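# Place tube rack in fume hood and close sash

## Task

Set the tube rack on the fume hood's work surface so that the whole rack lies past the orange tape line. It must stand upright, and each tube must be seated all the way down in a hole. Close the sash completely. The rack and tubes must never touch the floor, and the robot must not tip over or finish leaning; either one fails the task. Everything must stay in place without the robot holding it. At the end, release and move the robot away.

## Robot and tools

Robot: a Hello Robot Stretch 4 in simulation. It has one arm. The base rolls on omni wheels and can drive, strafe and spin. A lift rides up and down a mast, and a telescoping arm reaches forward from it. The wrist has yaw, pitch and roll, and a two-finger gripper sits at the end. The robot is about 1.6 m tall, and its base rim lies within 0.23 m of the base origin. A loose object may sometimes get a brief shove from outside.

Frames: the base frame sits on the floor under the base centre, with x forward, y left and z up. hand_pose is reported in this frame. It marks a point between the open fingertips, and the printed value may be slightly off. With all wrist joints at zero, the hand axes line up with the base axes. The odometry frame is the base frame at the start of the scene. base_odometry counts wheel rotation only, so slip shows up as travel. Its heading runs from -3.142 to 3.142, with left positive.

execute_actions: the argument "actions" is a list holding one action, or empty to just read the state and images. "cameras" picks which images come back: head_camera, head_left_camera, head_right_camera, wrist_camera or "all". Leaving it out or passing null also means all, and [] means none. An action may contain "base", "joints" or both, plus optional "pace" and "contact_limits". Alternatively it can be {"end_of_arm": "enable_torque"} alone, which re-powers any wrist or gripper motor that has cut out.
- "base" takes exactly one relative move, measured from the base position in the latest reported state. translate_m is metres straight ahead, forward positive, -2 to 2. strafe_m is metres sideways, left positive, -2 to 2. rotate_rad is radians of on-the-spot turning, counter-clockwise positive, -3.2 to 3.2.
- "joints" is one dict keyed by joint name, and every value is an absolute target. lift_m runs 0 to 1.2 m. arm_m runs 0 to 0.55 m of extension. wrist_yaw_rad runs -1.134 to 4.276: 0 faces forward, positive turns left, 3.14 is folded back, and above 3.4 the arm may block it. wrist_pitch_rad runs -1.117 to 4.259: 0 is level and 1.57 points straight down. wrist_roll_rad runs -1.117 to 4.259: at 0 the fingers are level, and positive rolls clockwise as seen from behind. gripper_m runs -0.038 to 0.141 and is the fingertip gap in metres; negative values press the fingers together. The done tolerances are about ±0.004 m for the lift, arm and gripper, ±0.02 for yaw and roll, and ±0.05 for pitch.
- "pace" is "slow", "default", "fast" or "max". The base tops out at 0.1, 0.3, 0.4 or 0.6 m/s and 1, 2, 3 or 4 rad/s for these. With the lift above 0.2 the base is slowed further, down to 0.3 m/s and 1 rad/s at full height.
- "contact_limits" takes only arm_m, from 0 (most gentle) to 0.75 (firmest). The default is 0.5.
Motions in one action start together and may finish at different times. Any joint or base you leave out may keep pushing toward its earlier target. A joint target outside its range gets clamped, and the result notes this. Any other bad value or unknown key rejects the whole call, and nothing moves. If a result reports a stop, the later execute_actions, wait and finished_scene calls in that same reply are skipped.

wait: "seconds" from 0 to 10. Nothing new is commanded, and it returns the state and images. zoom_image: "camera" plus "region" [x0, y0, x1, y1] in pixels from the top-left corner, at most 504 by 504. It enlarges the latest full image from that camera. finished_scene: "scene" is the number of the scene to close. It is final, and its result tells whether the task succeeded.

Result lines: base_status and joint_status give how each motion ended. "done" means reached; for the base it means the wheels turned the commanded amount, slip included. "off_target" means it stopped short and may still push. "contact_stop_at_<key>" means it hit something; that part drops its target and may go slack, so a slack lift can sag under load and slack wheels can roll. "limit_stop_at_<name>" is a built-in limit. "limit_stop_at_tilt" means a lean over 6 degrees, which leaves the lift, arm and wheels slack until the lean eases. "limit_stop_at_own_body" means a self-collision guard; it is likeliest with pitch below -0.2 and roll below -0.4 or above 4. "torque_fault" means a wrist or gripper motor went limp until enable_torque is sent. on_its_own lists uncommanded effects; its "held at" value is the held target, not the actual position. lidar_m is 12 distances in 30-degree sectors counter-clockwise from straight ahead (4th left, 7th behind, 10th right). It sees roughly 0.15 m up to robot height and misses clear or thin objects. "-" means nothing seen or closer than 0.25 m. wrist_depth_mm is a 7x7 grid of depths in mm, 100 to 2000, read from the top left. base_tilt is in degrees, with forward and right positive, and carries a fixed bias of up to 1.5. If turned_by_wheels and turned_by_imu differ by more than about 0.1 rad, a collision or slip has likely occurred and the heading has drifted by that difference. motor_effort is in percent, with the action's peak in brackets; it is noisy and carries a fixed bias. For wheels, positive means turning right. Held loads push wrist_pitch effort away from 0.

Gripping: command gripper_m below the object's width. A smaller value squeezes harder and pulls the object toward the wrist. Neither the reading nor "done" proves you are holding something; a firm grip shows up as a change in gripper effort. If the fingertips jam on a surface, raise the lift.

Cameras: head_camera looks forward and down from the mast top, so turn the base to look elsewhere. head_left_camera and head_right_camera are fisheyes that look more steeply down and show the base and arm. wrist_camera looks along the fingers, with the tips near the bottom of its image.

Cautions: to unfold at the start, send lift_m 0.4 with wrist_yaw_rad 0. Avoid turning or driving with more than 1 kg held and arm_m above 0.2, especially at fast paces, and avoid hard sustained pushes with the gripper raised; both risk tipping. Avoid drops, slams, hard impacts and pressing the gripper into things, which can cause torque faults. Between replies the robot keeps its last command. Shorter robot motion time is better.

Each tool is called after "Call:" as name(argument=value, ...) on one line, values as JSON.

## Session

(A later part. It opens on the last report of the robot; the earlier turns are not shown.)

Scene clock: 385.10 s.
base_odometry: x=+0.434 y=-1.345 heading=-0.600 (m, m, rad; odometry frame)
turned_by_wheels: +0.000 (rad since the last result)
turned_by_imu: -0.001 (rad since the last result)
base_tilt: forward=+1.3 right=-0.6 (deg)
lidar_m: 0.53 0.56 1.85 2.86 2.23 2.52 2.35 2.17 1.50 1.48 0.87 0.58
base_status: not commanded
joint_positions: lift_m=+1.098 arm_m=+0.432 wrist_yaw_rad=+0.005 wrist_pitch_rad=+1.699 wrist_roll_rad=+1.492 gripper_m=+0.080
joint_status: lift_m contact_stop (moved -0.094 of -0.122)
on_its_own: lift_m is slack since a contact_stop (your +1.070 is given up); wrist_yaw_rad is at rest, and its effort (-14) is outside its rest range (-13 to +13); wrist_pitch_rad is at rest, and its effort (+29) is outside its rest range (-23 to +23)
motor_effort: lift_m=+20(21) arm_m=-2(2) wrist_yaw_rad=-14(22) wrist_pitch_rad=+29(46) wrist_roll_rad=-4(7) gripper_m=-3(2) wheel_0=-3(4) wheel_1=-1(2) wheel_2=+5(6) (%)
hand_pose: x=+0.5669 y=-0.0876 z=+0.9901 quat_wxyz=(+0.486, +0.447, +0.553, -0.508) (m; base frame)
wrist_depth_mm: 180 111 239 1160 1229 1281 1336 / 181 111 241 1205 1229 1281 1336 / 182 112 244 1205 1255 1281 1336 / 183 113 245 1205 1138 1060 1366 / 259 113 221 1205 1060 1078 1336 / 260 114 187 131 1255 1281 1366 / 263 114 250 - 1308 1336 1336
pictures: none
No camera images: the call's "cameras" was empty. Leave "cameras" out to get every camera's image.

Call:
execute_actions(actions=[{"joints":{"lift_m":1.15,"arm_m":0.428},"pace":"slow"}], cameras=[])

Call:
execute_actions(actions=[{"joints":{"lift_m":1.175,"arm_m":0.434},"pace":"slow"}], cameras=[])

Call:
execute_actions(actions=[{"joints":{"lift_m":1.18,"arm_m":0.425,"wrist_pitch_rad":1.62,"gripper_m":0.05},"pace":"slow"}], cameras=[])

Call:
execute_actions(actions=[{"joints":{"lift_m":1.183,"arm_m":0.408,"wrist_pitch_rad":1.52,"gripper_m":0.035},"pace":"slow"}], cameras=["wrist_camera"])

Call:
execute_actions(actions=[{"joints":{"arm_m":0.382,"wrist_pitch_rad":1.42}}], cameras=["wrist_camera"])

Scene clock: 391.37 s.
base_odometry: x=+0.434 y=-1.345 heading=-0.600 (m, m, rad; odometry frame)
turned_by_wheels: +0.000 (rad since the last result)
turned_by_imu: +0.000 (rad since the last result)
base_tilt: forward=+1.3 right=-0.6 (deg)
lidar_m: 0.55 0.55 1.81 2.87 2.22 2.53 2.38 2.20 1.51 1.50 0.85 0.59
base_status: not commanded
joint_positions: lift_m=+1.150 arm_m=+0.429 wrist_yaw_rad=+0.001 wrist_pitch_rad=+1.709 wrist_roll_rad=+1.490 gripper_m=+0.080
joint_status: all done
motor_effort: lift_m=+25(29) arm_m=-5(11) wrist_yaw_rad=+0(15) wrist_pitch_rad=+2(31) wrist_roll_rad=-1(5) gripper_m=-2(3) wheel_0=-3(4) wheel_1=-1(1) wheel_2=+3(5) (%)
hand_pose: x=+0.5602 y=-0.0874 z=+1.0421 quat_wxyz=(+0.483, +0.445, +0.554, -0.511) (m; base frame)
wrist_depth_mm: 298 158 176 1255 1281 1336 1397 / 300 159 180 1229 1308 1397 1397 / 303 160 291 1255 1336 1336 1397 / 304 162 293 1281 1118 1118 1397 / 306 163 204 1281 1098 1138 1464 / 309 163 186 312 1336 1336 1464 / 310 163 300 - 1366 1397 1430
pictures: none
No camera images: the call's "cameras" was empty. Leave "cameras" out to get every camera's image.

Scene clock: 392.37 s.
base_odometry: x=+0.434 y=-1.345 heading=-0.600 (m, m, rad; odometry frame)
turned_by_wheels: +0.000 (rad since the last result)
turned_by_imu: +0.000 (rad since the last result)
base_tilt: forward=+1.3 right=-0.7 (deg)
lidar_m: 0.52 0.55 1.86 2.86 2.24 2.52 2.38 2.17 1.53 1.50 0.86 0.58
base_status: not commanded
joint_positions: lift_m=+1.174 arm_m=+0.433 wrist_yaw_rad=+0.000 wrist_pitch_rad=+1.712 wrist_roll_rad=+1.490 gripper_m=+0.080
joint_status: all done
motor_effort: lift_m=+29(28) arm_m=+6(5) wrist_yaw_rad=+2(1) wrist_pitch_rad=-8(8) wrist_roll_rad=-1(1) gripper_m=-1(2) wheel_0=-3(2) wheel_1=-1(1) wheel_2=+3(3) (%)
hand_pose: x=+0.5634 y=-0.0874 z=+1.0668 quat_wxyz=(+0.482, +0.445, +0.555, -0.512) (m; base frame)
wrist_depth_mm: 317 179 307 1255 1308 1366 1397 / 322 180 310 1255 1336 1397 1430 / 322 182 312 1308 1308 1397 1464 / 325 183 314 1255 1182 1160 1464 / 325 185 206 1308 1160 1160 1464 / 330 186 201 206 1366 1430 1499 / 330 188 324 - 1397 1430 1499
pictures: none
No camera images: the call's "cameras" was empty. Leave "cameras" out to get every camera's image.

Scene clock: 393.87 s.
base_odometry: x=+0.434 y=-1.345 heading=-0.600 (m, m, rad; odometry frame)
turned_by_wheels: +0.000 (rad since the last result)
turned_by_imu: +0.000 (rad since the last result)
base_tilt: forward=+1.3 right=-0.6 (deg)
lidar_m: 0.53 0.56 1.86 2.85 2.23 2.54 2.37 2.17 1.53 1.50 0.83 0.60
base_status: not commanded
joint_positions: lift_m=+1.179 arm_m=+0.426 wrist_yaw_rad=-0.002 wrist_pitch_rad=+1.625 wrist_roll_rad=+1.490 gripper_m=+0.050
joint_status: all done
motor_effort: lift_m=+29(34) arm_m=-4(5) wrist_yaw_rad=+6(6) wrist_pitch_rad=-15(31) wrist_roll_rad=+0(1) gripper_m=-2(2) wheel_0=-3(3) wheel_1=-1(1) wheel_2=+3(3) (%)
hand_pose: x=+0.5809 y=-0.0874 z=+1.0695 quat_wxyz=(+0.505, +0.467, +0.533, -0.493) (m; base frame)
wrist_depth_mm: 336 314 218 1281 1255 1308 1308 / 340 317 216 1281 1281 1336 1336 / 342 319 214 1255 1308 1308 1366 / 342 320 209 336 1281 1118 1336 / 345 347 206 219 1118 1118 1366 / 349 351 190 199 1308 1336 1366 / 347 351 191 - 1336 1397 1397
pictures: none
No camera images: the call's "cameras" was empty. Leave "cameras" out to get every camera's image.

Scene clock: 394.97 s.
base_odometry: x=+0.434 y=-1.345 heading=-0.600 (m, m, rad; odometry frame)
turned_by_wheels: +0.000 (rad since the last result)
turned_by_imu: +0.000 (rad since the last result)
base_tilt: forward=+1.3 right=-0.7 (deg)
lidar_m: 0.53 0.55 1.86 2.87 2.24 2.52 2.37 2.17 1.50 1.50 0.88 0.58
base_status: not commanded
joint_positions: lift_m=+1.182 arm_m=+0.409 wrist_yaw_rad=-0.002 wrist_pitch_rad=+1.527 wrist_roll_rad=+1.490 gripper_m=+0.035
joint_status: all done
motor_effort: lift_m=+29(34) arm_m=-4(2) wrist_yaw_rad=+5(8) wrist_pitch_rad=-22(39) wrist_roll_rad=+0(1) gripper_m=-3(1) wheel_0=-1(3) wheel_1=+0(1) wheel_2=+2(3) (%)
hand_pose: x=+0.5922 y=-0.0874 z=+1.0723 quat_wxyz=(+0.531, +0.490, +0.508, -0.469) (m; base frame)
wrist_depth_mm: 362 362 206 196 1229 1255 1229 / 364 362 205 199 1255 1255 1229 / 366 364 203 332 1281 1255 1255 / 370 366 200 334 1255 1060 1078 / 373 368 196 216 1281 1060 1078 / 375 370 190 195 1255 1281 1281 / 375 373 191 - 1308 1336 1255
pictures: wrist_camera
Images, in order (width x height): wrist_camera 616x392.

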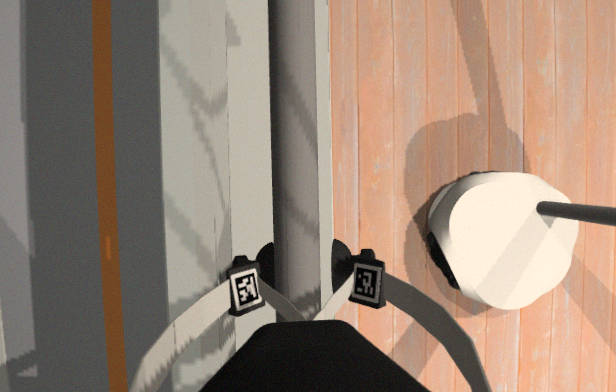

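Scene clock: 395.77 s.
base_odometry: x=+0.434 y=-1.345 heading=-0.600 (m, m, rad; odometry frame)
turned_by_wheels: +0.000 (rad since the last result)
turned_by_imu: +0.000 (rad since the last result)
base_tilt: forward=+1.3 right=-0.7 (deg)
lidar_m: 0.51 0.57 1.87 2.86 2.18 2.52 2.38 2.17 1.50 1.48 0.85 0.58
base_status: not commanded
joint_positions: lift_m=+1.182 arm_m=+0.383 wrist_yaw_rad=-0.001 wrist_pitch_rad=+1.427 wrist_roll_rad=+1.490 gripper_m=+0.035
joint_status: all done
motor_effort: lift_m=+29(29) arm_m=-4(6) wrist_yaw_rad=+5(7) wrist_pitch_rad=-23(46) wrist_roll_rad=-1(2) gripper_m=+0(2) wheel_0=-1(2) wheel_1=+0(0) wheel_2=+3(2) (%)
hand_pose: x=+0.5948 y=-0.0875 z=+1.0750 quat_wxyz=(+0.555, +0.513, +0.481, -0.444) (m; base frame)
wrist_depth_mm: 394 384 206 193 1229 1205 1160 / 397 384 204 195 1255 1182 1160 / 397 387 204 199 1281 1205 1205 / 399 387 202 332 1229 1182 991 / 402 392 199 215 1255 1060 1008 / 407 394 191 185 1255 1205 1008 / 404 392 193 - 1255 1281 1182
pictures: wrist_camera
Images, in order (width x height): wrist_camera 616x392.

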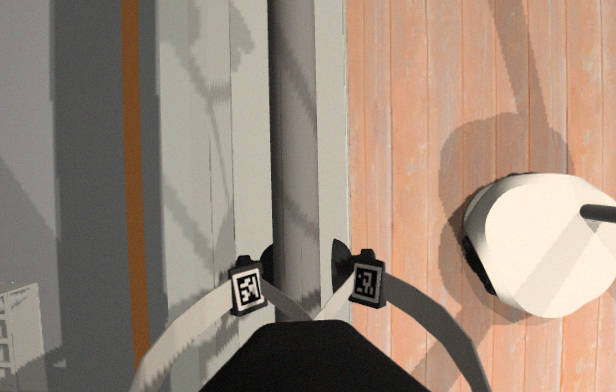

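Call:
execute_actions(actions=[{"joints":{"lift_m":1.165,"arm_m":0.408,"wrist_pitch_rad":1.56,"gripper_m":0.055}}], cameras=[])

Call:
execute_actions(actions=[{"joints":{"lift_m":1.155,"arm_m":0.431,"wrist_pitch_rad":1.71,"gripper_m":0.08}}], cameras=[])

Call:
execute_actions(actions=[{"joints":{"lift_m":1.07},"pace":"max"}], cameras=[])

Scene clock: 403.37 s.
base_odometry: x=+0.434 y=-1.345 heading=-0.600 (m, m, rad; odometry frame)
turned_by_wheels: +0.000 (rad since the last result)
turned_by_imu: +0.000 (rad since the last result)
base_tilt: forward=+1.3 right=-0.7 (deg)
lidar_m: 0.53 0.56 1.85 2.87 2.22 2.53 2.36 2.16 1.51 1.51 0.86 0.59
base_status: not commanded
joint_positions: lift_m=+1.165 arm_m=+0.407 wrist_yaw_rad=+0.000 wrist_pitch_rad=+1.560 wrist_roll_rad=+1.490 gripper_m=+0.055
joint_status: all done
motor_effort: lift_m=+16(25) arm_m=+5(6) wrist_yaw_rad=+1(3) wrist_pitch_rad=-3(18) wrist_roll_rad=+3(1) gripper_m=-2(6) wheel_0=-1(2) wheel_1=+0(0) wheel_2=+2(2) (%)
hand_pose: x=+0.5810 y=-0.0874 z=+1.0551 quat_wxyz=(+0.522, +0.482, +0.517, -0.477) (m; base frame)
wrist_depth_mm: 342 163 312 317 1229 1229 1255 / 342 164 315 317 1229 1281 1255 / 343 165 317 319 1255 1281 1255 / 347 166 319 320 1255 1042 1281 / 349 167 204 322 1205 1078 1281 / 351 351 187 175 1281 1078 1308 / 353 169 176 - 1281 1308 1281
pictures: none
No camera images: the call's "cameras" was empty. Leave "cameras" out to get every camera's image.

Scene clock: 404.40 s.
base_odometry: x=+0.434 y=-1.345 heading=-0.600 (m, m, rad; odometry frame)
turned_by_wheels: +0.000 (rad since the last result)
turned_by_imu: +0.000 (rad since the last result)
base_tilt: forward=+1.3 right=-0.7 (deg)
lidar_m: 0.54 0.55 1.85 2.87 2.22 2.52 2.38 2.18 1.48 1.51 0.88 0.59
base_status: not commanded
joint_positions: lift_m=+1.156 arm_m=+0.430 wrist_yaw_rad=+0.000 wrist_pitch_rad=+1.708 wrist_roll_rad=+1.490 gripper_m=+0.080
joint_status: all done
motor_effort: lift_m=+14(16) arm_m=+5(5) wrist_yaw_rad=-2(4) wrist_pitch_rad=+4(21) wrist_roll_rad=+2(1) gripper_m=-1(6) wheel_0=-1(2) wheel_1=+0(1) wheel_2=+2(2) (%)
hand_pose: x=+0.5617 y=-0.0874 z=+1.0480 quat_wxyz=(+0.483, +0.445, +0.554, -0.511) (m; base frame)
wrist_depth_mm: 303 145 293 1255 1308 1336 1366 / 306 146 297 1229 1308 1336 1430 / 310 148 297 1255 1308 1336 1464 / 310 148 298 1255 1138 1138 1430 / 314 150 207 1308 1098 1160 1464 / 317 150 186 317 1336 1430 1430 / 317 150 307 - 1366 1397 1464
pictures: none
No camera images: the call's "cameras" was empty. Leave "cameras" out to get every camera's image.

Scene clock: 405.40 s.
base_odometry: x=+0.434 y=-1.345 heading=-0.600 (m, m, rad; odometry frame)
turned_by_wheels: +0.000 (rad since the last result)
turned_by_imu: +0.000 (rad since the last result)
base_tilt: forward=+1.3 right=-0.6 (deg)
lidar_m: 0.54 0.57 1.83 2.86 2.24 2.50 2.35 2.15 1.51 1.50 0.85 0.57
base_status: not commanded
joint_positions: lift_m=+1.095 arm_m=+0.431 wrist_yaw_rad=+0.001 wrist_pitch_rad=+1.707 wrist_roll_rad=+1.491 gripper_m=+0.080
joint_status: lift_m contact_stop (moved -0.060 of -0.086)
on_its_own: lift_m is slack since a contact_stop (your +1.070 is given up)
motor_effort: lift_m=+20(19) arm_m=+0(5) wrist_yaw_rad=-3(13) wrist_pitch_rad=+7(34) wrist_roll_rad=+0(5) gripper_m=+0(2) wheel_0=-3(4) wheel_1=+0(2) wheel_2=+2(6) (%)
hand_pose: x=+0.5629 y=-0.0875 z=+0.9878 quat_wxyz=(+0.483, +0.446, +0.554, -0.511) (m; base frame)
wrist_depth_mm: 184 121 140 1182 1229 1308 1308 / 185 120 239 1182 1255 1308 1336 / 186 121 243 1182 1255 1281 1366 / 186 121 243 1255 1098 1078 1366 / 257 122 204 1229 1060 1078 1366 / 260 123 182 153 1229 1366 1366 / 260 123 249 - 1281 1336 1366
pictures: none
No camera images: the call's "cameras" was empty. Leave "cameras" out to get every camera's image.

Call:
execute_actions(actions=[{"joints":{"lift_m":1.137,"arm_m":0.428},"pace":"slow"}], cameras=[])

Call:
execute_actions(actions=[{"joints":{"lift_m":1.158,"arm_m":0.434},"pace":"slow"}], cameras=[])

Call:
execute_actions(actions=[{"base":{"strafe_m":0.04},"joints":{"lift_m":1.175},"pace":"slow"}], cameras=["wrist_camera"])

Scene clock: 416.83 s.
base_odometry: x=+0.434 y=-1.345 heading=-0.600 (m, m, rad; odometry frame)
turned_by_wheels: +0.000 (rad since the last result)
turned_by_imu: +0.000 (rad since the last result)
base_tilt: forward=+1.3 right=-0.7 (deg)
lidar_m: 0.54 0.55 1.85 2.86 2.23 2.54 2.37 2.19 1.51 1.50 0.88 0.58
base_status: not commanded
joint_positions: lift_m=+1.137 arm_m=+0.429 wrist_yaw_rad=+0.001 wrist_pitch_rad=+1.708 wrist_roll_rad=+1.490 gripper_m=+0.080
joint_status: all done
motor_effort: lift_m=+25(26) arm_m=-5(9) wrist_yaw_rad=-1(6) wrist_pitch_rad=+4(14) wrist_roll_rad=-1(1) gripper_m=-1(2) wheel_0=-3(3) wheel_1=+1(0) wheel_2=+2(2) (%)
hand_pose: x=+0.5604 y=-0.0874 z=+1.0291 quat_wxyz=(+0.483, +0.445, +0.554, -0.511) (m; base frame)
wrist_depth_mm: 285 155 174 1229 1255 1281 1366 / 287 156 177 1205 1281 1336 1397 / 290 157 279 1255 1281 1336 1397 / 293 158 279 1229 1118 1118 1397 / 294 160 206 1255 1078 1138 1430 / 296 161 186 297 1308 1397 1397 / 300 161 287 - 1308 1366 1464
pictures: none
No camera images: the call's "cameras" was empty. Leave "cameras" out to get every camera's image.

Scene clock: 417.77 s.
base_odometry: x=+0.434 y=-1.345 heading=-0.600 (m, m, rad; odometry frame)
turned_by_wheels: +0.000 (rad since the last result)
turned_by_imu: +0.000 (rad since the last result)
base_tilt: forward=+1.3 right=-0.6 (deg)
lidar_m: 0.54 0.55 1.86 2.86 2.23 2.52 2.37 2.19 1.51 1.49 0.87 0.57
base_status: not commanded
joint_positions: lift_m=+1.158 arm_m=+0.433 wrist_yaw_rad=+0.000 wrist_pitch_rad=+1.711 wrist_roll_rad=+1.490 gripper_m=+0.080
joint_status: all done
motor_effort: lift_m=+25(27) arm_m=+6(7) wrist_yaw_rad=+2(0) wrist_pitch_rad=-4(3) wrist_roll_rad=-1(2) gripper_m=-1(1) wheel_0=-3(3) wheel_1=+0(1) wheel_2=+2(2) (%)
hand_pose: x=+0.5636 y=-0.0874 z=+1.0501 quat_wxyz=(+0.482, +0.445, +0.555, -0.512) (m; base frame)
wrist_depth_mm: 306 176 293 1229 1308 1336 1397 / 307 177 294 1255 1308 1366 1430 / 309 177 298 1255 1308 1336 1397 / 312 180 216 1255 1138 1138 1464 / 314 181 206 1281 1098 1138 1464 / 317 181 196 198 1336 1397 1464 / 317 184 309 - 1336 1430 1430
pictures: none
No camera images: the call's "cameras" was empty. Leave "cameras" out to get every camera's image.

Scene clock: 419.23 s.
base_odometry: x=+0.456 y=-1.312 heading=-0.600 (m, m, rad; odometry frame)
turned_by_wheels: +0.000 (rad since the last result)
turned_by_imu: -0.001 (rad since the last result)
base_tilt: forward=+1.3 right=-0.6 (deg)
lidar_m: 0.54 0.55 1.85 2.84 2.16 2.55 2.37 2.23 1.54 1.52 0.84 0.59
base_status: done
joint_positions: lift_m=+1.174 arm_m=+0.433 wrist_yaw_rad=-0.001 wrist_pitch_rad=+1.712 wrist_roll_rad=+1.491 gripper_m=+0.080
joint_status: all done
motor_effort: lift_m=+27(34) arm_m=+5(6) wrist_yaw_rad=+5(5) wrist_pitch_rad=-9(9) wrist_roll_rad=-4(9) gripper_m=-1(1) wheel_0=-4(16) wheel_1=+2(9) wheel_2=-3(2) (%)
hand_pose: x=+0.5633 y=-0.0874 z=+1.0671 quat_wxyz=(+0.481, +0.445, +0.555, -0.513) (m; base frame)
wrist_depth_mm: 322 179 307 1281 1336 1397 1397 / 324 181 213 1281 1366 1397 1430 / 325 183 210 1281 1308 1397 1430 / 327 184 317 1255 1160 1182 1430 / 329 185 205 1308 1138 1205 1464 / 332 185 198 202 1397 1464 1537 / 332 188 226 - 1397 1397 1537
pictures: wrist_camera
Images, in order (width x height): wrist_camera 616x392.

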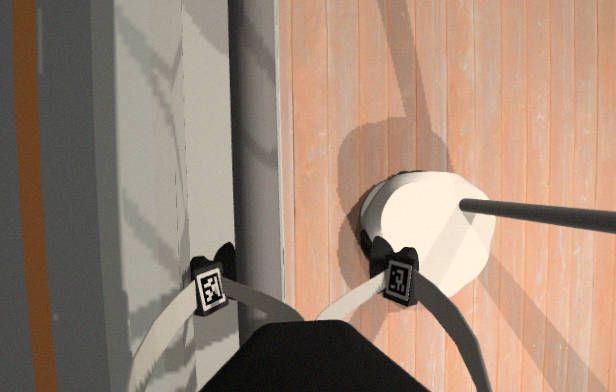

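Call:
zoom_image(camera="wrist_camera", region=[160,225,270,330])

Call:
zoom_image(camera="wrist_camera", region=[340,225,450,330])

Region (160, 225, 270, 330) of wrist_camera's 616x392 image, scaled by 4.582; it fills the top 481 rows of this view, and the rest is white.

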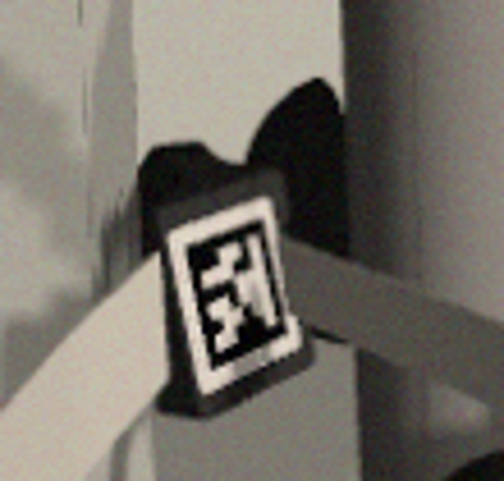

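Region (340, 225, 450, 330) of wrist_camera's 616x392 image, scaled by 4.582; it fills the top 481 rows of this view, and the rest is white.

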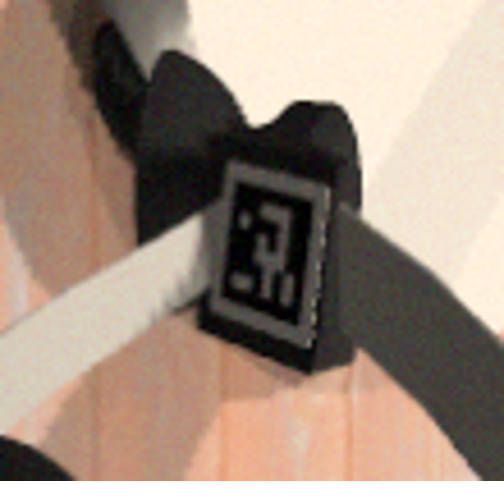

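Call:
execute_actions(actions=[{"joints":{"lift_m":1.172,"gripper_m":0.105,"arm_m":0.436,"wrist_pitch_rad":1.73},"pace":"slow"}], cameras=["wrist_camera"])

Call:
execute_actions(actions=[{"base":{"strafe_m":-0.03},"joints":{"lift_m":1.186},"pace":"slow"}], cameras=["wrist_camera"])

Scene clock: 426.77 s.
base_odometry: x=+0.456 y=-1.312 heading=-0.600 (m, m, rad; odometry frame)
turned_by_wheels: +0.000 (rad since the last result)
turned_by_imu: +0.000 (rad since the last result)
base_tilt: forward=+1.3 right=-0.6 (deg)
lidar_m: 0.52 0.56 1.86 2.82 2.17 2.53 2.36 2.24 1.55 1.55 0.85 0.56
base_status: not commanded
joint_positions: lift_m=+1.172 arm_m=+0.435 wrist_yaw_rad=-0.001 wrist_pitch_rad=+1.733 wrist_roll_rad=+1.490 gripper_m=+0.105
joint_status: all done
motor_effort: lift_m=+15(25) arm_m=+8(9) wrist_yaw_rad=+6(4) wrist_pitch_rad=-11(13) wrist_roll_rad=+0(2) gripper_m=+0(1) wheel_0=-3(5) wheel_1=+2(2) wheel_2=-3(3) (%)
hand_pose: x=+0.5588 y=-0.0874 z=+1.0660 quat_wxyz=(+0.476, +0.439, +0.560, -0.517) (m; base frame)
wrist_depth_mm: 319 178 307 1229 1308 1366 1464 / 320 179 309 1255 1308 1397 1499 / 320 180 314 1281 1336 1397 1537 / 324 182 314 1281 1160 1160 1537 / 325 182 206 1308 1118 1464 1499 / 327 183 199 173 1366 1430 1499 / 325 187 324 - 1397 1464 1499
pictures: wrist_camera
Images, in order (width x height): wrist_camera 616x392.

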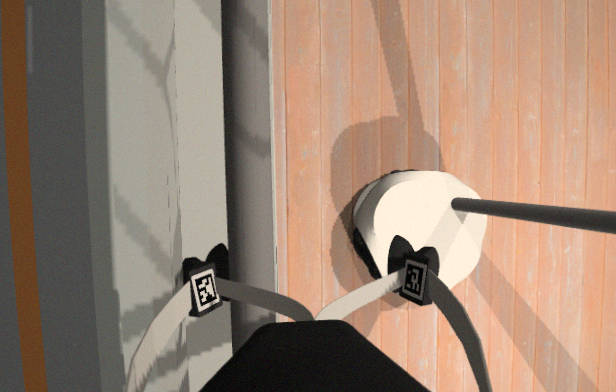

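Scene clock: 428.07 s.
base_odometry: x=+0.439 y=-1.336 heading=-0.599 (m, m, rad; odometry frame)
turned_by_wheels: +0.001 (rad since the last result)
turned_by_imu: +0.001 (rad since the last result)
base_tilt: forward=+1.3 right=-0.7 (deg)
lidar_m: 0.53 0.55 1.82 2.85 2.21 2.54 2.38 2.21 1.52 1.51 0.85 0.58
base_status: done
joint_positions: lift_m=+1.185 arm_m=+0.435 wrist_yaw_rad=-0.001 wrist_pitch_rad=+1.735 wrist_roll_rad=+1.488 gripper_m=+0.105
joint_status: all done
motor_effort: lift_m=+29(35) arm_m=+6(8) wrist_yaw_rad=+4(4) wrist_pitch_rad=-18(18) wrist_roll_rad=+5(9) gripper_m=+2(1) wheel_0=+8(15) wheel_1=-1(2) wheel_2=+2(5) (%)
hand_pose: x=+0.5585 y=-0.0874 z=+1.0789 quat_wxyz=(+0.475, +0.438, +0.561, -0.517) (m; base frame)
wrist_depth_mm: 322 179 198 1255 1336 1397 1499 / 325 180 200 1281 1336 1397 1430 / 327 181 203 1281 1366 1430 1537 / 329 184 322 1308 1160 1430 1499 / 330 184 210 1336 1160 1430 1537 / 336 185 201 172 1308 1499 1537 / 338 188 330 - 1397 1464 1537
pictures: wrist_camera
Images, in order (width x height): wrist_camera 616x392.

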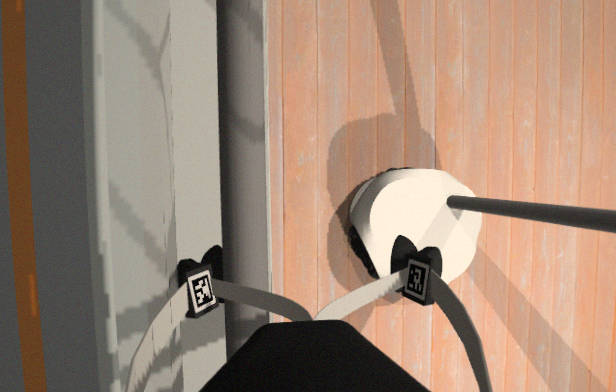

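Call:
execute_actions(actions=[{"joints":{"gripper_m":0.141,"arm_m":0.425},"pace":"slow"}], cameras=["wrist_camera"])

Call:
zoom_image(camera="wrist_camera", region=[110,215,290,350])

Scene clock: 447.93 s.
base_odometry: x=+0.439 y=-1.337 heading=-0.599 (m, m, rad; odometry frame)
turned_by_wheels: +0.000 (rad since the last result)
turned_by_imu: +0.000 (rad since the last result)
base_tilt: forward=+1.3 right=-0.6 (deg)
lidar_m: 0.53 0.55 1.85 2.82 2.20 2.53 2.37 2.21 1.52 1.51 0.86 0.58
base_status: not commanded
joint_positions: lift_m=+1.185 arm_m=+0.426 wrist_yaw_rad=-0.001 wrist_pitch_rad=+1.734 wrist_roll_rad=+1.489 gripper_m=+0.141
joint_status: all done
motor_effort: lift_m=+29(29) arm_m=-5(6) wrist_yaw_rad=+3(5) wrist_pitch_rad=-13(17) wrist_roll_rad=+2(6) gripper_m=+0(2) wheel_0=+7(7) wheel_1=-1(1) wheel_2=+2(2) (%)
hand_pose: x=+0.5499 y=-0.0874 z=+1.0788 quat_wxyz=(+0.476, +0.439, +0.560, -0.517) (m; base frame)
wrist_depth_mm: 320 178 200 1255 1308 1397 1397 / 324 179 200 1281 1336 1366 1464 / 324 180 201 1281 1366 1366 1464 / 329 181 202 1308 1138 1397 1464 / 330 182 203 1308 1118 1464 1499 / 336 183 200 167 1430 1464 1537 / 336 184 330 - 1397 1464 1537
pictures: wrist_camera
Images, in order (width x height): wrist_camera 616x392.

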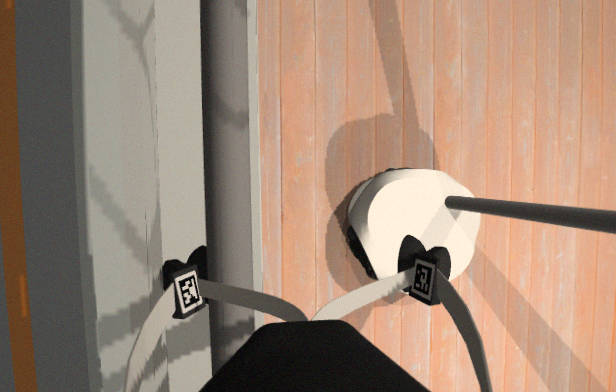

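Region (110, 215, 290, 350) of wrist_camera's 616x392 image, scaled by 2.800; it fills the top 378 rows of this view, and the rest is white.

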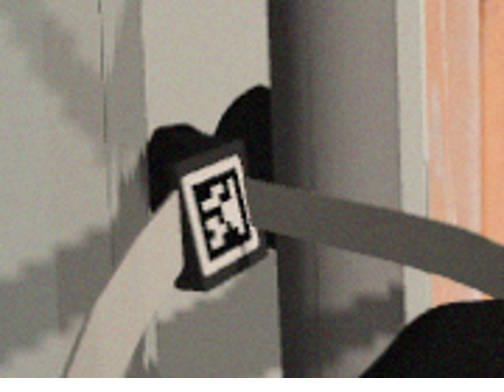

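Call:
execute_actions(actions=[])

Scene clock: 463.17 s.
base_odometry: x=+0.439 y=-1.337 heading=-0.599 (m, m, rad; odometry frame)
turned_by_wheels: +0.000 (rad since the last result)
turned_by_imu: +0.000 (rad since the last result)
base_tilt: forward=+1.3 right=-0.7 (deg)
lidar_m: 0.55 0.54 1.85 2.83 2.20 2.50 2.37 2.18 1.51 1.52 0.87 0.60
base_status: not commanded
joint_positions: lift_m=+1.185 arm_m=+0.426 wrist_yaw_rad=-0.001 wrist_pitch_rad=+1.734 wrist_roll_rad=+1.489 gripper_m=+0.141
joint_status: all done
motor_effort: lift_m=+29(29) arm_m=-5(6) wrist_yaw_rad=+3(5) wrist_pitch_rad=-13(17) wrist_roll_rad=+2(6) gripper_m=-1(2) wheel_0=+7(7) wheel_1=-1(1) wheel_2=+2(2) (%)
hand_pose: x=+0.5499 y=-0.0874 z=+1.0788 quat_wxyz=(+0.476, +0.439, +0.560, -0.517) (m; base frame)
wrist_depth_mm: 322 178 200 1308 1308 1366 1464 / 322 179 201 1281 1366 1397 1464 / 325 180 201 1281 1366 1430 1464 / 327 181 202 1336 1160 1397 1464 / 330 182 204 1308 1138 1430 1537 / 332 183 200 167 1366 1430 1537 / 336 184 330 - 1397 1499 1537
pictures: head_camera, head_left_camera, head_right_camera, wrist_camera
Images, in order (width x height): head_camera 420x560, head_left_camera 420x672, head_right_camera 420x672, wrist_camera 616x392.

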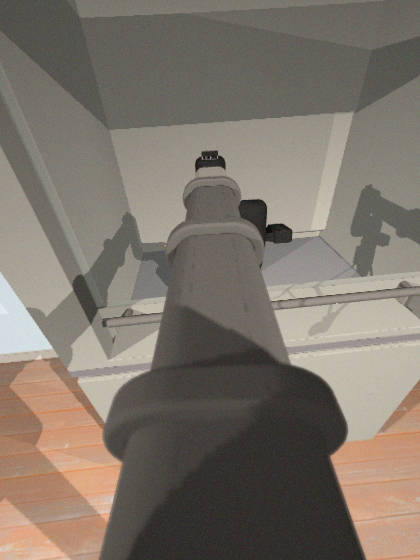

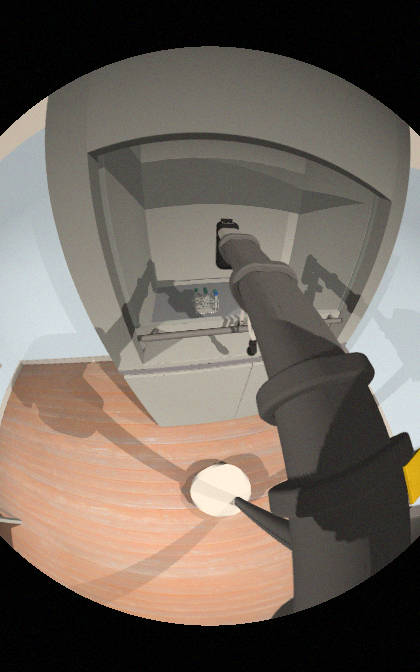

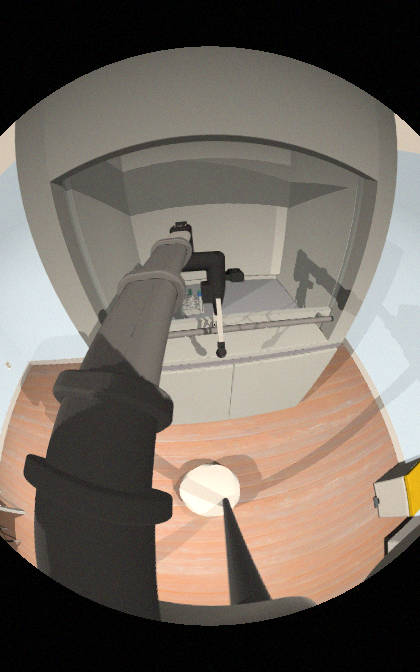

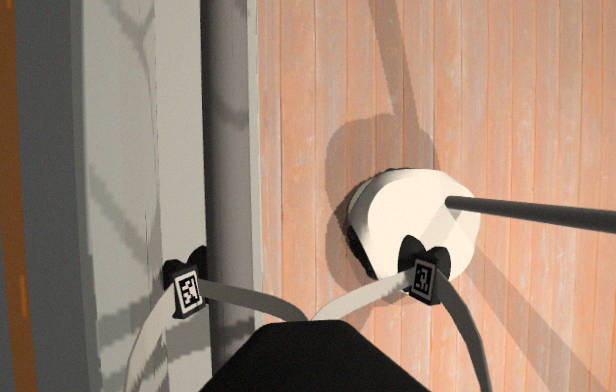

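Call:
zoom_image(camera="wrist_camera", region=[100,200,300,392])

Call:
zoom_image(camera="head_right_camera", region=[160,270,280,370])

Region (100, 200, 300, 392) of wrist_camera's 616x392 image, scaled by 2.520; it fills the top 484 rows of this view, and the rest is white.

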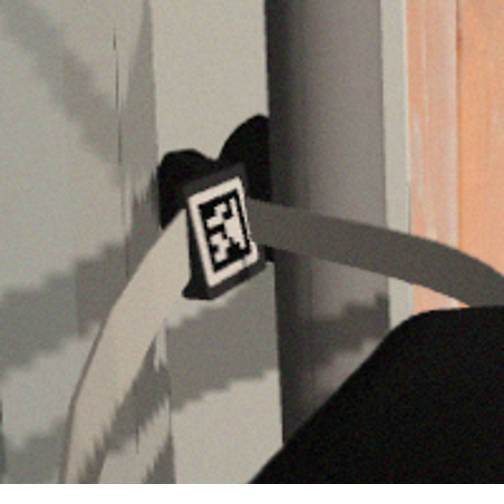

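Region (160, 270, 280, 370) of head_right_camera's 420x672 image, scaled by 4.200, with more detail than that image has.

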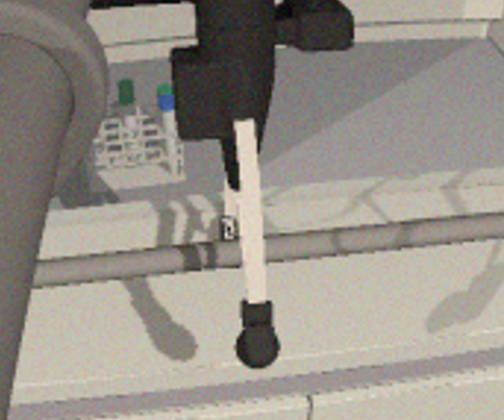

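Call:
execute_actions(actions=[{"joints":{"wrist_pitch_rad":1.45,"arm_m":0.348,"lift_m":1.166},"pace":"slow"}], cameras=["wrist_camera"])

Call:
execute_actions(actions=[{"joints":{"wrist_pitch_rad":1.2,"arm_m":0.285,"lift_m":1.135},"pace":"slow"}], cameras=["wrist_camera","head_right_camera"])

Scene clock: 485.67 s.
base_odometry: x=+0.439 y=-1.337 heading=-0.600 (m, m, rad; odometry frame)
turned_by_wheels: -0.001 (rad since the last result)
turned_by_imu: -0.001 (rad since the last result)
base_tilt: forward=+1.3 right=-0.7 (deg)
lidar_m: 0.52 0.56 1.84 2.85 2.21 2.53 2.37 2.16 1.51 1.49 0.86 0.57
base_status: not commanded
joint_positions: lift_m=+1.166 arm_m=+0.349 wrist_yaw_rad=+0.000 wrist_pitch_rad=+1.450 wrist_roll_rad=+1.493 gripper_m=+0.141
joint_status: all done
motor_effort: lift_m=+23(28) arm_m=-8(8) wrist_yaw_rad=+0(19) wrist_pitch_rad=-4(43) wrist_roll_rad=-7(7) gripper_m=+0(1) wheel_0=-1(7) wheel_1=-1(1) wheel_2=-2(2) (%)
hand_pose: x=+0.5551 y=-0.0874 z=+1.0576 quat_wxyz=(+0.550, +0.508, +0.487, -0.450) (m; base frame)
wrist_depth_mm: 368 186 188 442 1229 1182 1160 / 370 185 191 424 1229 1182 1182 / 375 186 324 410 1255 1205 1160 / 373 185 198 410 1229 1060 991 / 377 187 195 377 1205 1008 1025 / 379 186 191 327 1281 1078 1205 / 382 189 195 - 1281 1229 1205
pictures: wrist_camera
Images, in order (width x height): wrist_camera 616x392.

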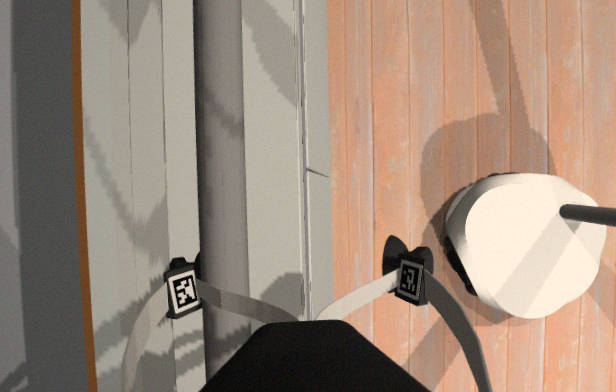

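Scene clock: 487.57 s.
base_odometry: x=+0.440 y=-1.337 heading=-0.600 (m, m, rad; odometry frame)
turned_by_wheels: +0.001 (rad since the last result)
turned_by_imu: -0.014 (rad since the last result)
base_tilt: forward=+1.3 right=-0.7 (deg)
lidar_m: 0.54 0.56 1.81 2.86 2.20 2.53 2.38 2.22 1.53 1.51 0.86 0.59
base_status: not commanded
joint_positions: lift_m=+1.135 arm_m=+0.287 wrist_yaw_rad=+0.006 wrist_pitch_rad=+1.196 wrist_roll_rad=+1.493 gripper_m=+0.141
joint_status: all done
on_its_own: wrist_yaw_rad is at rest, and its effort (-16) is outside its rest range (-13 to +13)
motor_effort: lift_m=+24(22) arm_m=-11(12) wrist_yaw_rad=-16(19) wrist_pitch_rad=+9(27) wrist_roll_rad=-7(9) gripper_m=+0(1) wheel_0=-2(4) wheel_1=-2(4) wheel_2=+7(7) (%)
hand_pose: x=+0.5639 y=-0.0868 z=+1.0444 quat_wxyz=(+0.608, +0.560, +0.415, -0.380) (m; base frame)
wrist_depth_mm: 459 191 183 314 723 1118 1042 / 459 192 184 314 676 1098 1078 / 455 193 183 319 668 1098 1042 / 462 193 182 317 647 1118 1025 / 459 195 182 320 389 1118 917 / 442 190 182 314 364 1098 1060 / 449 193 189 - 1182 1118 1098
pictures: head_right_camera, wrist_camera
Images, in order (width x height): head_right_camera 420x672, wrist_camera 616x392.

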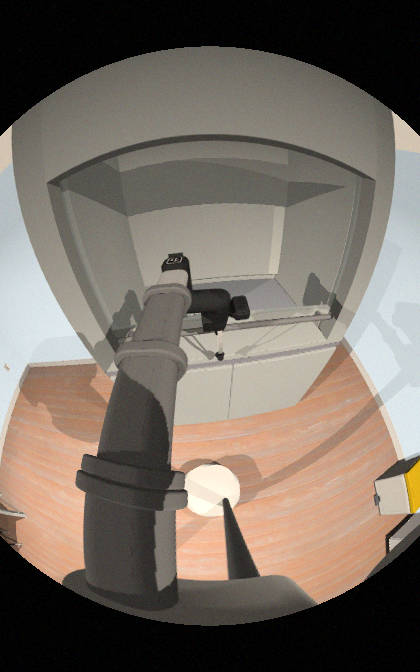

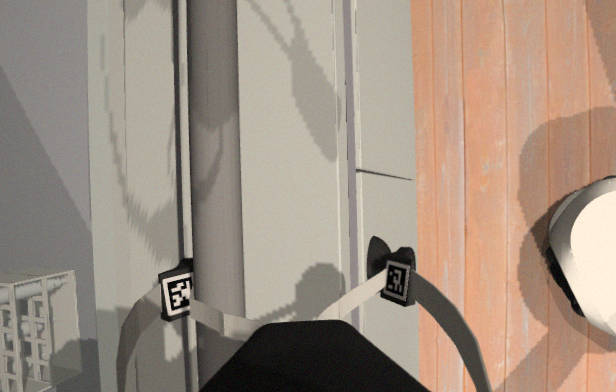

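Call:
execute_actions(actions=[{"joints":{"wrist_pitch_rad":1.0,"arm_m":0.25,"lift_m":1.105},"pace":"slow"}], cameras=["wrist_camera"])

Call:
execute_actions(actions=[{"joints":{"wrist_pitch_rad":0.8,"arm_m":0.218,"lift_m":1.068},"pace":"slow"}], cameras=["wrist_camera","head_right_camera"])

Scene clock: 491.77 s.
base_odometry: x=+0.440 y=-1.337 heading=-0.599 (m, m, rad; odometry frame)
turned_by_wheels: +0.001 (rad since the last result)
turned_by_imu: -0.012 (rad since the last result)
base_tilt: forward=+1.4 right=-0.6 (deg)
lidar_m: 0.52 0.54 1.79 2.85 2.19 2.55 2.37 2.27 1.55 1.52 0.87 0.58
base_status: not commanded
joint_positions: lift_m=+1.105 arm_m=+0.252 wrist_yaw_rad=+0.011 wrist_pitch_rad=+0.996 wrist_roll_rad=+1.492 gripper_m=+0.141
joint_status: all done
on_its_own: wrist_yaw_rad is at rest, and its effort (-31) is outside its rest range (-13 to +13)
motor_effort: lift_m=+21(24) arm_m=-14(14) wrist_yaw_rad=-31(32) wrist_pitch_rad=+7(19) wrist_roll_rad=-8(8) gripper_m=+2(2) wheel_0=-1(2) wheel_1=-1(3) wheel_2=+11(11) (%)
hand_pose: x=+0.5812 y=-0.0856 z=+1.0410 quat_wxyz=(+0.647, +0.594, +0.354, -0.321) (m; base frame)
wrist_depth_mm: 615 202 180 315 332 917 1008 / 609 202 179 315 325 904 1008 / 603 202 178 317 320 842 991 / 609 202 178 319 319 842 1008 / 615 203 178 319 317 820 1025 / 424 198 176 310 287 798 1008 / 459 200 209 - 379 820 991
pictures: wrist_camera
Images, in order (width x height): wrist_camera 616x392.

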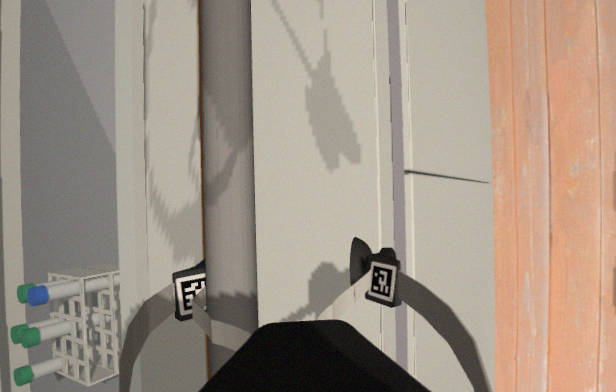

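Scene clock: 493.17 s.
base_odometry: x=+0.440 y=-1.337 heading=-0.599 (m, m, rad; odometry frame)
turned_by_wheels: +0.000 (rad since the last result)
turned_by_imu: -0.001 (rad since the last result)
base_tilt: forward=+1.6 right=-0.5 (deg)
lidar_m: 0.54 0.55 1.80 2.85 2.19 2.53 2.37 2.26 1.53 1.51 0.88 0.59
base_status: not commanded
joint_positions: lift_m=+1.068 arm_m=+0.221 wrist_yaw_rad=+0.016 wrist_pitch_rad=+0.796 wrist_roll_rad=+1.492 gripper_m=+0.141
joint_status: all done
on_its_own: wrist_yaw_rad is at rest, and its effort (-45) is outside its rest range (-13 to +13)
motor_effort: lift_m=+18(21) arm_m=-16(15) wrist_yaw_rad=-45(44) wrist_pitch_rad=+11(23) wrist_roll_rad=-4(6) gripper_m=+0(1) wheel_0=+1(2) wheel_1=-1(1) wheel_2=+15(14) (%)
hand_pose: x=+0.5950 y=-0.0842 z=+1.0403 quat_wxyz=(+0.679, +0.623, +0.289, -0.258) (m; base frame)
wrist_depth_mm: 647 647 176 330 279 368 707 / 647 661 176 332 281 366 676 / 654 654 176 332 278 359 661 / 640 654 175 332 276 357 654 / 640 525 175 334 274 355 647 / 634 445 174 322 262 355 640 / 634 329 201 - 274 355 647
pictures: head_right_camera, wrist_camera
Images, in order (width x height): head_right_camera 420x672, wrist_camera 616x392.

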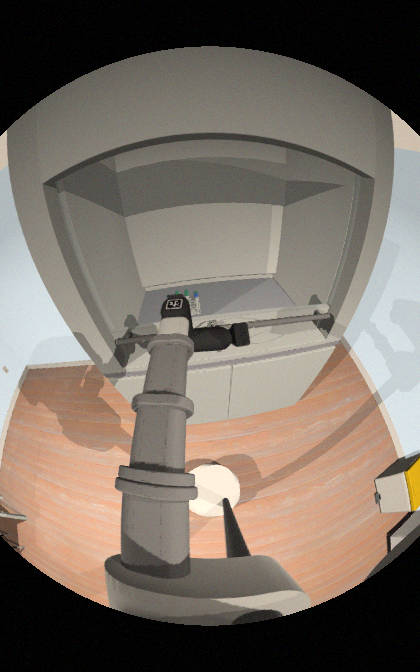

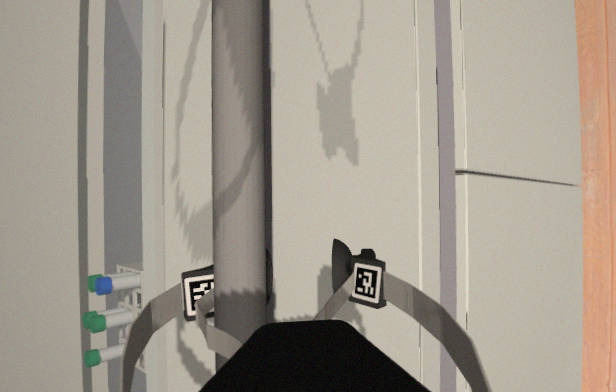

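Call:
execute_actions(actions=[{"joints":{"wrist_pitch_rad":0.68,"arm_m":0.21},"pace":"slow"}], cameras=["wrist_camera"])

Call:
execute_actions(actions=[{"joints":{"wrist_pitch_rad":0.5,"arm_m":0.19,"lift_m":1.035},"pace":"slow"}], cameras=["wrist_camera"])

Scene clock: 496.33 s.
base_odometry: x=+0.440 y=-1.337 heading=-0.598 (m, m, rad; odometry frame)
turned_by_wheels: +0.001 (rad since the last result)
turned_by_imu: +0.001 (rad since the last result)
base_tilt: forward=+1.8 right=-0.4 (deg)
lidar_m: 0.52 0.54 1.78 2.85 2.21 2.56 2.37 2.24 1.55 1.53 0.88 0.58
base_status: not commanded
joint_positions: lift_m=+1.068 arm_m=+0.213 wrist_yaw_rad=+0.020 wrist_pitch_rad=+0.686 wrist_roll_rad=+1.492 gripper_m=+0.141
joint_status: all done
on_its_own: wrist_yaw_rad is at rest, and its effort (-55) is outside its rest range (-13 to +13)
motor_effort: lift_m=+23(23) arm_m=-15(18) wrist_yaw_rad=-55(56) wrist_pitch_rad=-22(22) wrist_roll_rad=-4(4) gripper_m=+1(0) wheel_0=+5(5) wheel_1=-1(1) wheel_2=+18(18) (%)
hand_pose: x=+0.6084 y=-0.0830 z=+1.0632 quat_wxyz=(+0.694, +0.637, +0.253, -0.222) (m; base frame)
wrist_depth_mm: 634 699 206 329 289 278 413 / 634 707 206 329 289 276 407 / 634 707 206 330 290 274 402 / 627 691 206 329 291 272 402 / 634 691 205 203 282 272 399 / 627 668 179 174 189 273 402 / 621 683 206 - 273 272 404
pictures: wrist_camera
Images, in order (width x height): wrist_camera 616x392.

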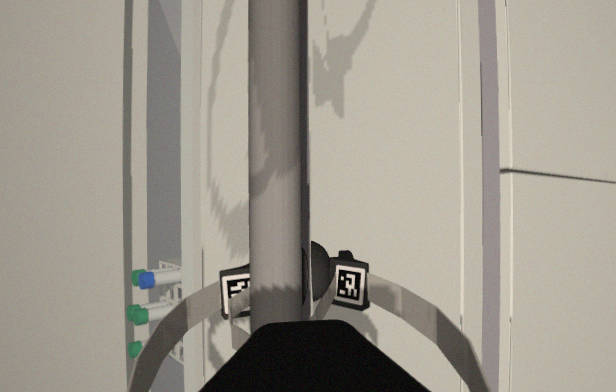

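Scene clock: 497.50 s.
base_odometry: x=+0.440 y=-1.337 heading=-0.598 (m, m, rad; odometry frame)
turned_by_wheels: +0.000 (rad since the last result)
turned_by_imu: -0.003 (rad since the last result)
base_tilt: forward=+1.6 right=-0.5 (deg)
lidar_m: 0.53 0.55 1.81 2.85 2.20 2.56 2.37 2.28 1.53 1.52 0.86 0.59
base_status: not commanded
joint_positions: lift_m=+1.036 arm_m=+0.193 wrist_yaw_rad=+0.020 wrist_pitch_rad=+0.499 wrist_roll_rad=+1.491 gripper_m=+0.141
joint_status: all done
on_its_own: wrist_yaw_rad is at rest, and its effort (-57) is outside its rest range (-13 to +13)
motor_effort: lift_m=+14(28) arm_m=-17(18) wrist_yaw_rad=-57(57) wrist_pitch_rad=+1(83) wrist_roll_rad=-3(7) gripper_m=+0(0) wheel_0=+5(6) wheel_1=-1(1) wheel_2=+18(18) (%)
hand_pose: x=+0.6190 y=-0.0823 z=+1.0757 quat_wxyz=(+0.714, +0.656, +0.188, -0.160) (m; base frame)
wrist_depth_mm: 640 715 204 466 325 252 260 / 647 715 204 466 324 252 258 / 647 707 200 462 325 252 256 / 647 715 200 462 324 251 254 / 640 707 200 212 310 250 255 / 640 691 167 185 186 245 254 / 634 691 199 - 297 235 255
pictures: wrist_camera
Images, in order (width x height): wrist_camera 616x392.

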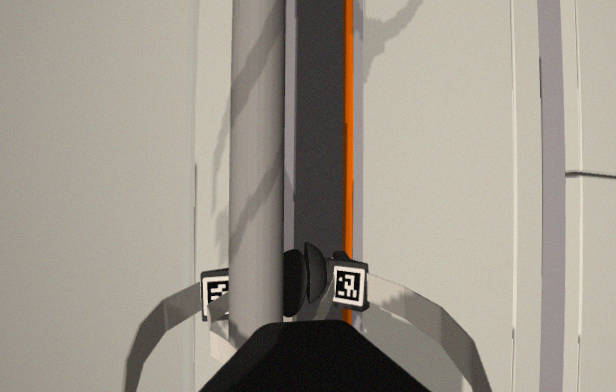

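Call:
execute_actions(actions=[{"joints":{"wrist_pitch_rad":0.8,"arm_m":0.235,"lift_m":1.085,"gripper_m":0.05},"pace":"slow"}], cameras=[])

Call:
execute_actions(actions=[{"joints":{"wrist_pitch_rad":1.1,"arm_m":0.30,"lift_m":1.14},"pace":"slow"}], cameras=[])

Call:
execute_actions(actions=[{"joints":{"wrist_pitch_rad":1.35,"arm_m":0.365,"lift_m":1.17},"pace":"slow"}], cameras=[])

Call:
execute_actions(actions=[{"joints":{"wrist_pitch_rad":1.6,"arm_m":0.425,"lift_m":1.18},"pace":"slow"}], cameras=["wrist_camera"])

Scene clock: 516.90 s.
base_odometry: x=+0.439 y=-1.337 heading=-0.599 (m, m, rad; odometry frame)
turned_by_wheels: +0.000 (rad since the last result)
turned_by_imu: -0.012 (rad since the last result)
base_tilt: forward=+1.2 right=-0.7 (deg)
lidar_m: 0.54 0.53 1.78 2.85 2.19 2.54 2.38 2.36 1.53 1.53 0.87 0.58
base_status: not commanded
joint_positions: lift_m=+1.085 arm_m=+0.234 wrist_yaw_rad=+0.006 wrist_pitch_rad=+0.794 wrist_roll_rad=+1.489 gripper_m=+0.050
joint_status: all done
on_its_own: wrist_yaw_rad is at rest, and its effort (-17) is outside its rest range (-13 to +13)
motor_effort: lift_m=+15(21) arm_m=+7(17) wrist_yaw_rad=-17(59) wrist_pitch_rad=+16(69) wrist_roll_rad=+2(3) gripper_m=+1(2) wheel_0=+9(9) wheel_1=+3(4) wheel_2=+7(21) (%)
hand_pose: x=+0.6075 y=-0.0862 z=+1.0580 quat_wxyz=(+0.679, +0.624, +0.286, -0.260) (m; base frame)
wrist_depth_mm: 640 707 169 368 303 345 640 / 640 707 169 357 303 340 615 / 634 691 169 355 304 338 591 / 640 699 169 355 303 338 564 / 634 699 169 336 293 340 559 / 627 466 163 213 193 338 554 / 615 198 191 - 287 338 544
pictures: none
No camera images: the call's "cameras" was empty. Leave "cameras" out to get every camera's image.

Scene clock: 518.80 s.
base_odometry: x=+0.439 y=-1.337 heading=-0.600 (m, m, rad; odometry frame)
turned_by_wheels: -0.001 (rad since the last result)
turned_by_imu: -0.001 (rad since the last result)
base_tilt: forward=+1.3 right=-0.6 (deg)
lidar_m: 0.52 0.55 1.79 2.83 2.21 2.57 2.36 2.34 1.55 1.53 0.91 0.57
base_status: not commanded
joint_positions: lift_m=+1.140 arm_m=+0.299 wrist_yaw_rad=-0.001 wrist_pitch_rad=+1.103 wrist_roll_rad=+1.490 gripper_m=+0.050
joint_status: all done
motor_effort: lift_m=+20(21) arm_m=+7(8) wrist_yaw_rad=+4(36) wrist_pitch_rad=-13(91) wrist_roll_rad=+2(4) gripper_m=+1(6) wheel_0=+2(8) wheel_1=+1(3) wheel_2=+2(12) (%)
hand_pose: x=+0.5996 y=-0.0876 z=+1.0607 quat_wxyz=(+0.626, +0.578, +0.385, -0.356) (m; base frame)
wrist_depth_mm: 549 181 189 329 345 1118 1025 / 544 180 187 329 329 1098 1042 / 554 180 186 329 317 1118 1025 / 549 180 184 325 319 1118 1042 / 559 181 189 329 315 1098 1042 / 424 182 172 164 304 1078 1060 / 418 442 184 - 382 1098 1060
pictures: none
No camera images: the call's "cameras" was empty. Leave "cameras" out to get every camera's image.

Scene clock: 520.70 s.
base_odometry: x=+0.439 y=-1.337 heading=-0.600 (m, m, rad; odometry frame)
turned_by_wheels: +0.000 (rad since the last result)
turned_by_imu: +0.000 (rad since the last result)
base_tilt: forward=+1.3 right=-0.7 (deg)
lidar_m: 0.52 0.54 1.75 2.84 2.17 2.52 2.38 2.33 1.55 1.55 0.88 0.59
base_status: not commanded
joint_positions: lift_m=+1.170 arm_m=+0.364 wrist_yaw_rad=-0.001 wrist_pitch_rad=+1.355 wrist_roll_rad=+1.489 gripper_m=+0.050
joint_status: all done
motor_effort: lift_m=+21(23) arm_m=+7(10) wrist_yaw_rad=+4(26) wrist_pitch_rad=-18(70) wrist_roll_rad=+2(1) gripper_m=+1(9) wheel_0=+1(2) wheel_1=+0(0) wheel_2=+4(11) (%)
hand_pose: x=+0.5962 y=-0.0875 z=+1.0664 quat_wxyz=(+0.573, +0.528, +0.461, -0.425) (m; base frame)
wrist_depth_mm: 415 165 193 322 1205 1182 1118 / 415 167 190 324 1182 1160 1118 / 418 167 186 168 1229 1205 1118 / 418 402 197 167 1205 1182 976 / 421 402 193 166 1229 1205 976 / 418 404 183 163 327 1182 960 / 421 407 167 - 1205 1182 1138
pictures: none
No camera images: the call's "cameras" was empty. Leave "cameras" out to get every camera's image.

Scene clock: 522.53 s.
base_odometry: x=+0.439 y=-1.337 heading=-0.600 (m, m, rad; odometry frame)
turned_by_wheels: +0.000 (rad since the last result)
turned_by_imu: +0.000 (rad since the last result)
base_tilt: forward=+1.3 right=-0.6 (deg)
lidar_m: 0.52 0.55 1.76 2.85 2.20 2.56 2.40 2.34 1.58 1.52 0.89 0.59
base_status: not commanded
joint_positions: lift_m=+1.180 arm_m=+0.424 wrist_yaw_rad=-0.002 wrist_pitch_rad=+1.606 wrist_roll_rad=+1.489 gripper_m=+0.050
joint_status: all done
motor_effort: lift_m=+20(25) arm_m=+8(6) wrist_yaw_rad=+7(25) wrist_pitch_rad=-21(56) wrist_roll_rad=+5(3) gripper_m=-1(8) wheel_0=+1(1) wheel_1=+0(1) wheel_2=+4(7) (%)
hand_pose: x=+0.5841 y=-0.0874 z=+1.0699 quat_wxyz=(+0.510, +0.471, +0.529, -0.488) (m; base frame)
wrist_depth_mm: 349 153 325 1255 1308 1281 1308 / 349 154 327 169 1308 1336 1308 / 351 154 330 168 1281 1281 1336 / 353 353 332 168 1308 1098 1336 / 353 355 204 171 1138 1118 1366 / 359 362 176 167 1281 1336 1366 / 359 364 159 - 1336 1308 1308
pictures: wrist_camera
Images, in order (width x height): wrist_camera 616x392.

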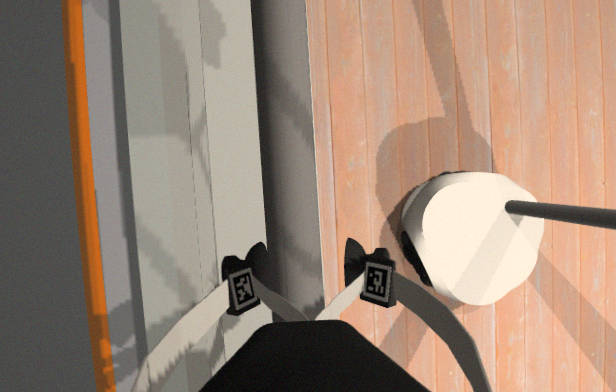

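Call:
execute_actions(actions=[{"joints":{"wrist_roll_rad":1.43,"lift_m":1.05},"pace":"max"}], cameras=[])

Scene clock: 526.40 s.
base_odometry: x=+0.439 y=-1.337 heading=-0.600 (m, m, rad; odometry frame)
turned_by_wheels: -0.001 (rad since the last result)
turned_by_imu: -0.005 (rad since the last result)
base_tilt: forward=+1.2 right=-0.7 (deg)
lidar_m: 0.53 0.52 1.76 2.85 2.19 2.56 2.37 2.35 1.56 1.51 0.91 0.57
base_status: not commanded
joint_positions: lift_m=+1.100 arm_m=+0.425 wrist_yaw_rad=-0.008 wrist_pitch_rad=+1.612 wrist_roll_rad=+1.434 gripper_m=+0.050
joint_status: lift_m contact_stop (moved -0.080 of -0.130); the others done
on_its_own: lift_m is slack since a contact_stop (your +1.050 is given up); wrist_yaw_rad is at rest, and its effort (+22) is outside its rest range (-13 to +13); wrist_pitch_rad is at rest, and its effort (-34) is outside its rest range (-23 to +23)
motor_effort: lift_m=+20(20) arm_m=+2(8) wrist_yaw_rad=+22(39) wrist_pitch_rad=-34(66) wrist_roll_rad=-2(9) gripper_m=-3(9) wheel_0=+2(6) wheel_1=+1(6) wheel_2=-5(8) (%)
hand_pose: x=+0.5830 y=-0.0873 z=+0.9899 quat_wxyz=(+0.520, +0.457, +0.542, -0.476) (m; base frame)
wrist_depth_mm: 264 109 244 120 1205 1229 1229 / 267 109 246 121 1205 1205 1255 / 268 110 247 122 1255 1229 1255 / 270 111 249 122 1205 1025 1281 / 272 111 250 124 1025 1025 1281 / 273 112 190 123 1025 1025 1308 / 276 113 148 - 1229 1255 1281
pictures: none
No camera images: the call's "cameras" was empty. Leave "cameras" out to get every camera's image.


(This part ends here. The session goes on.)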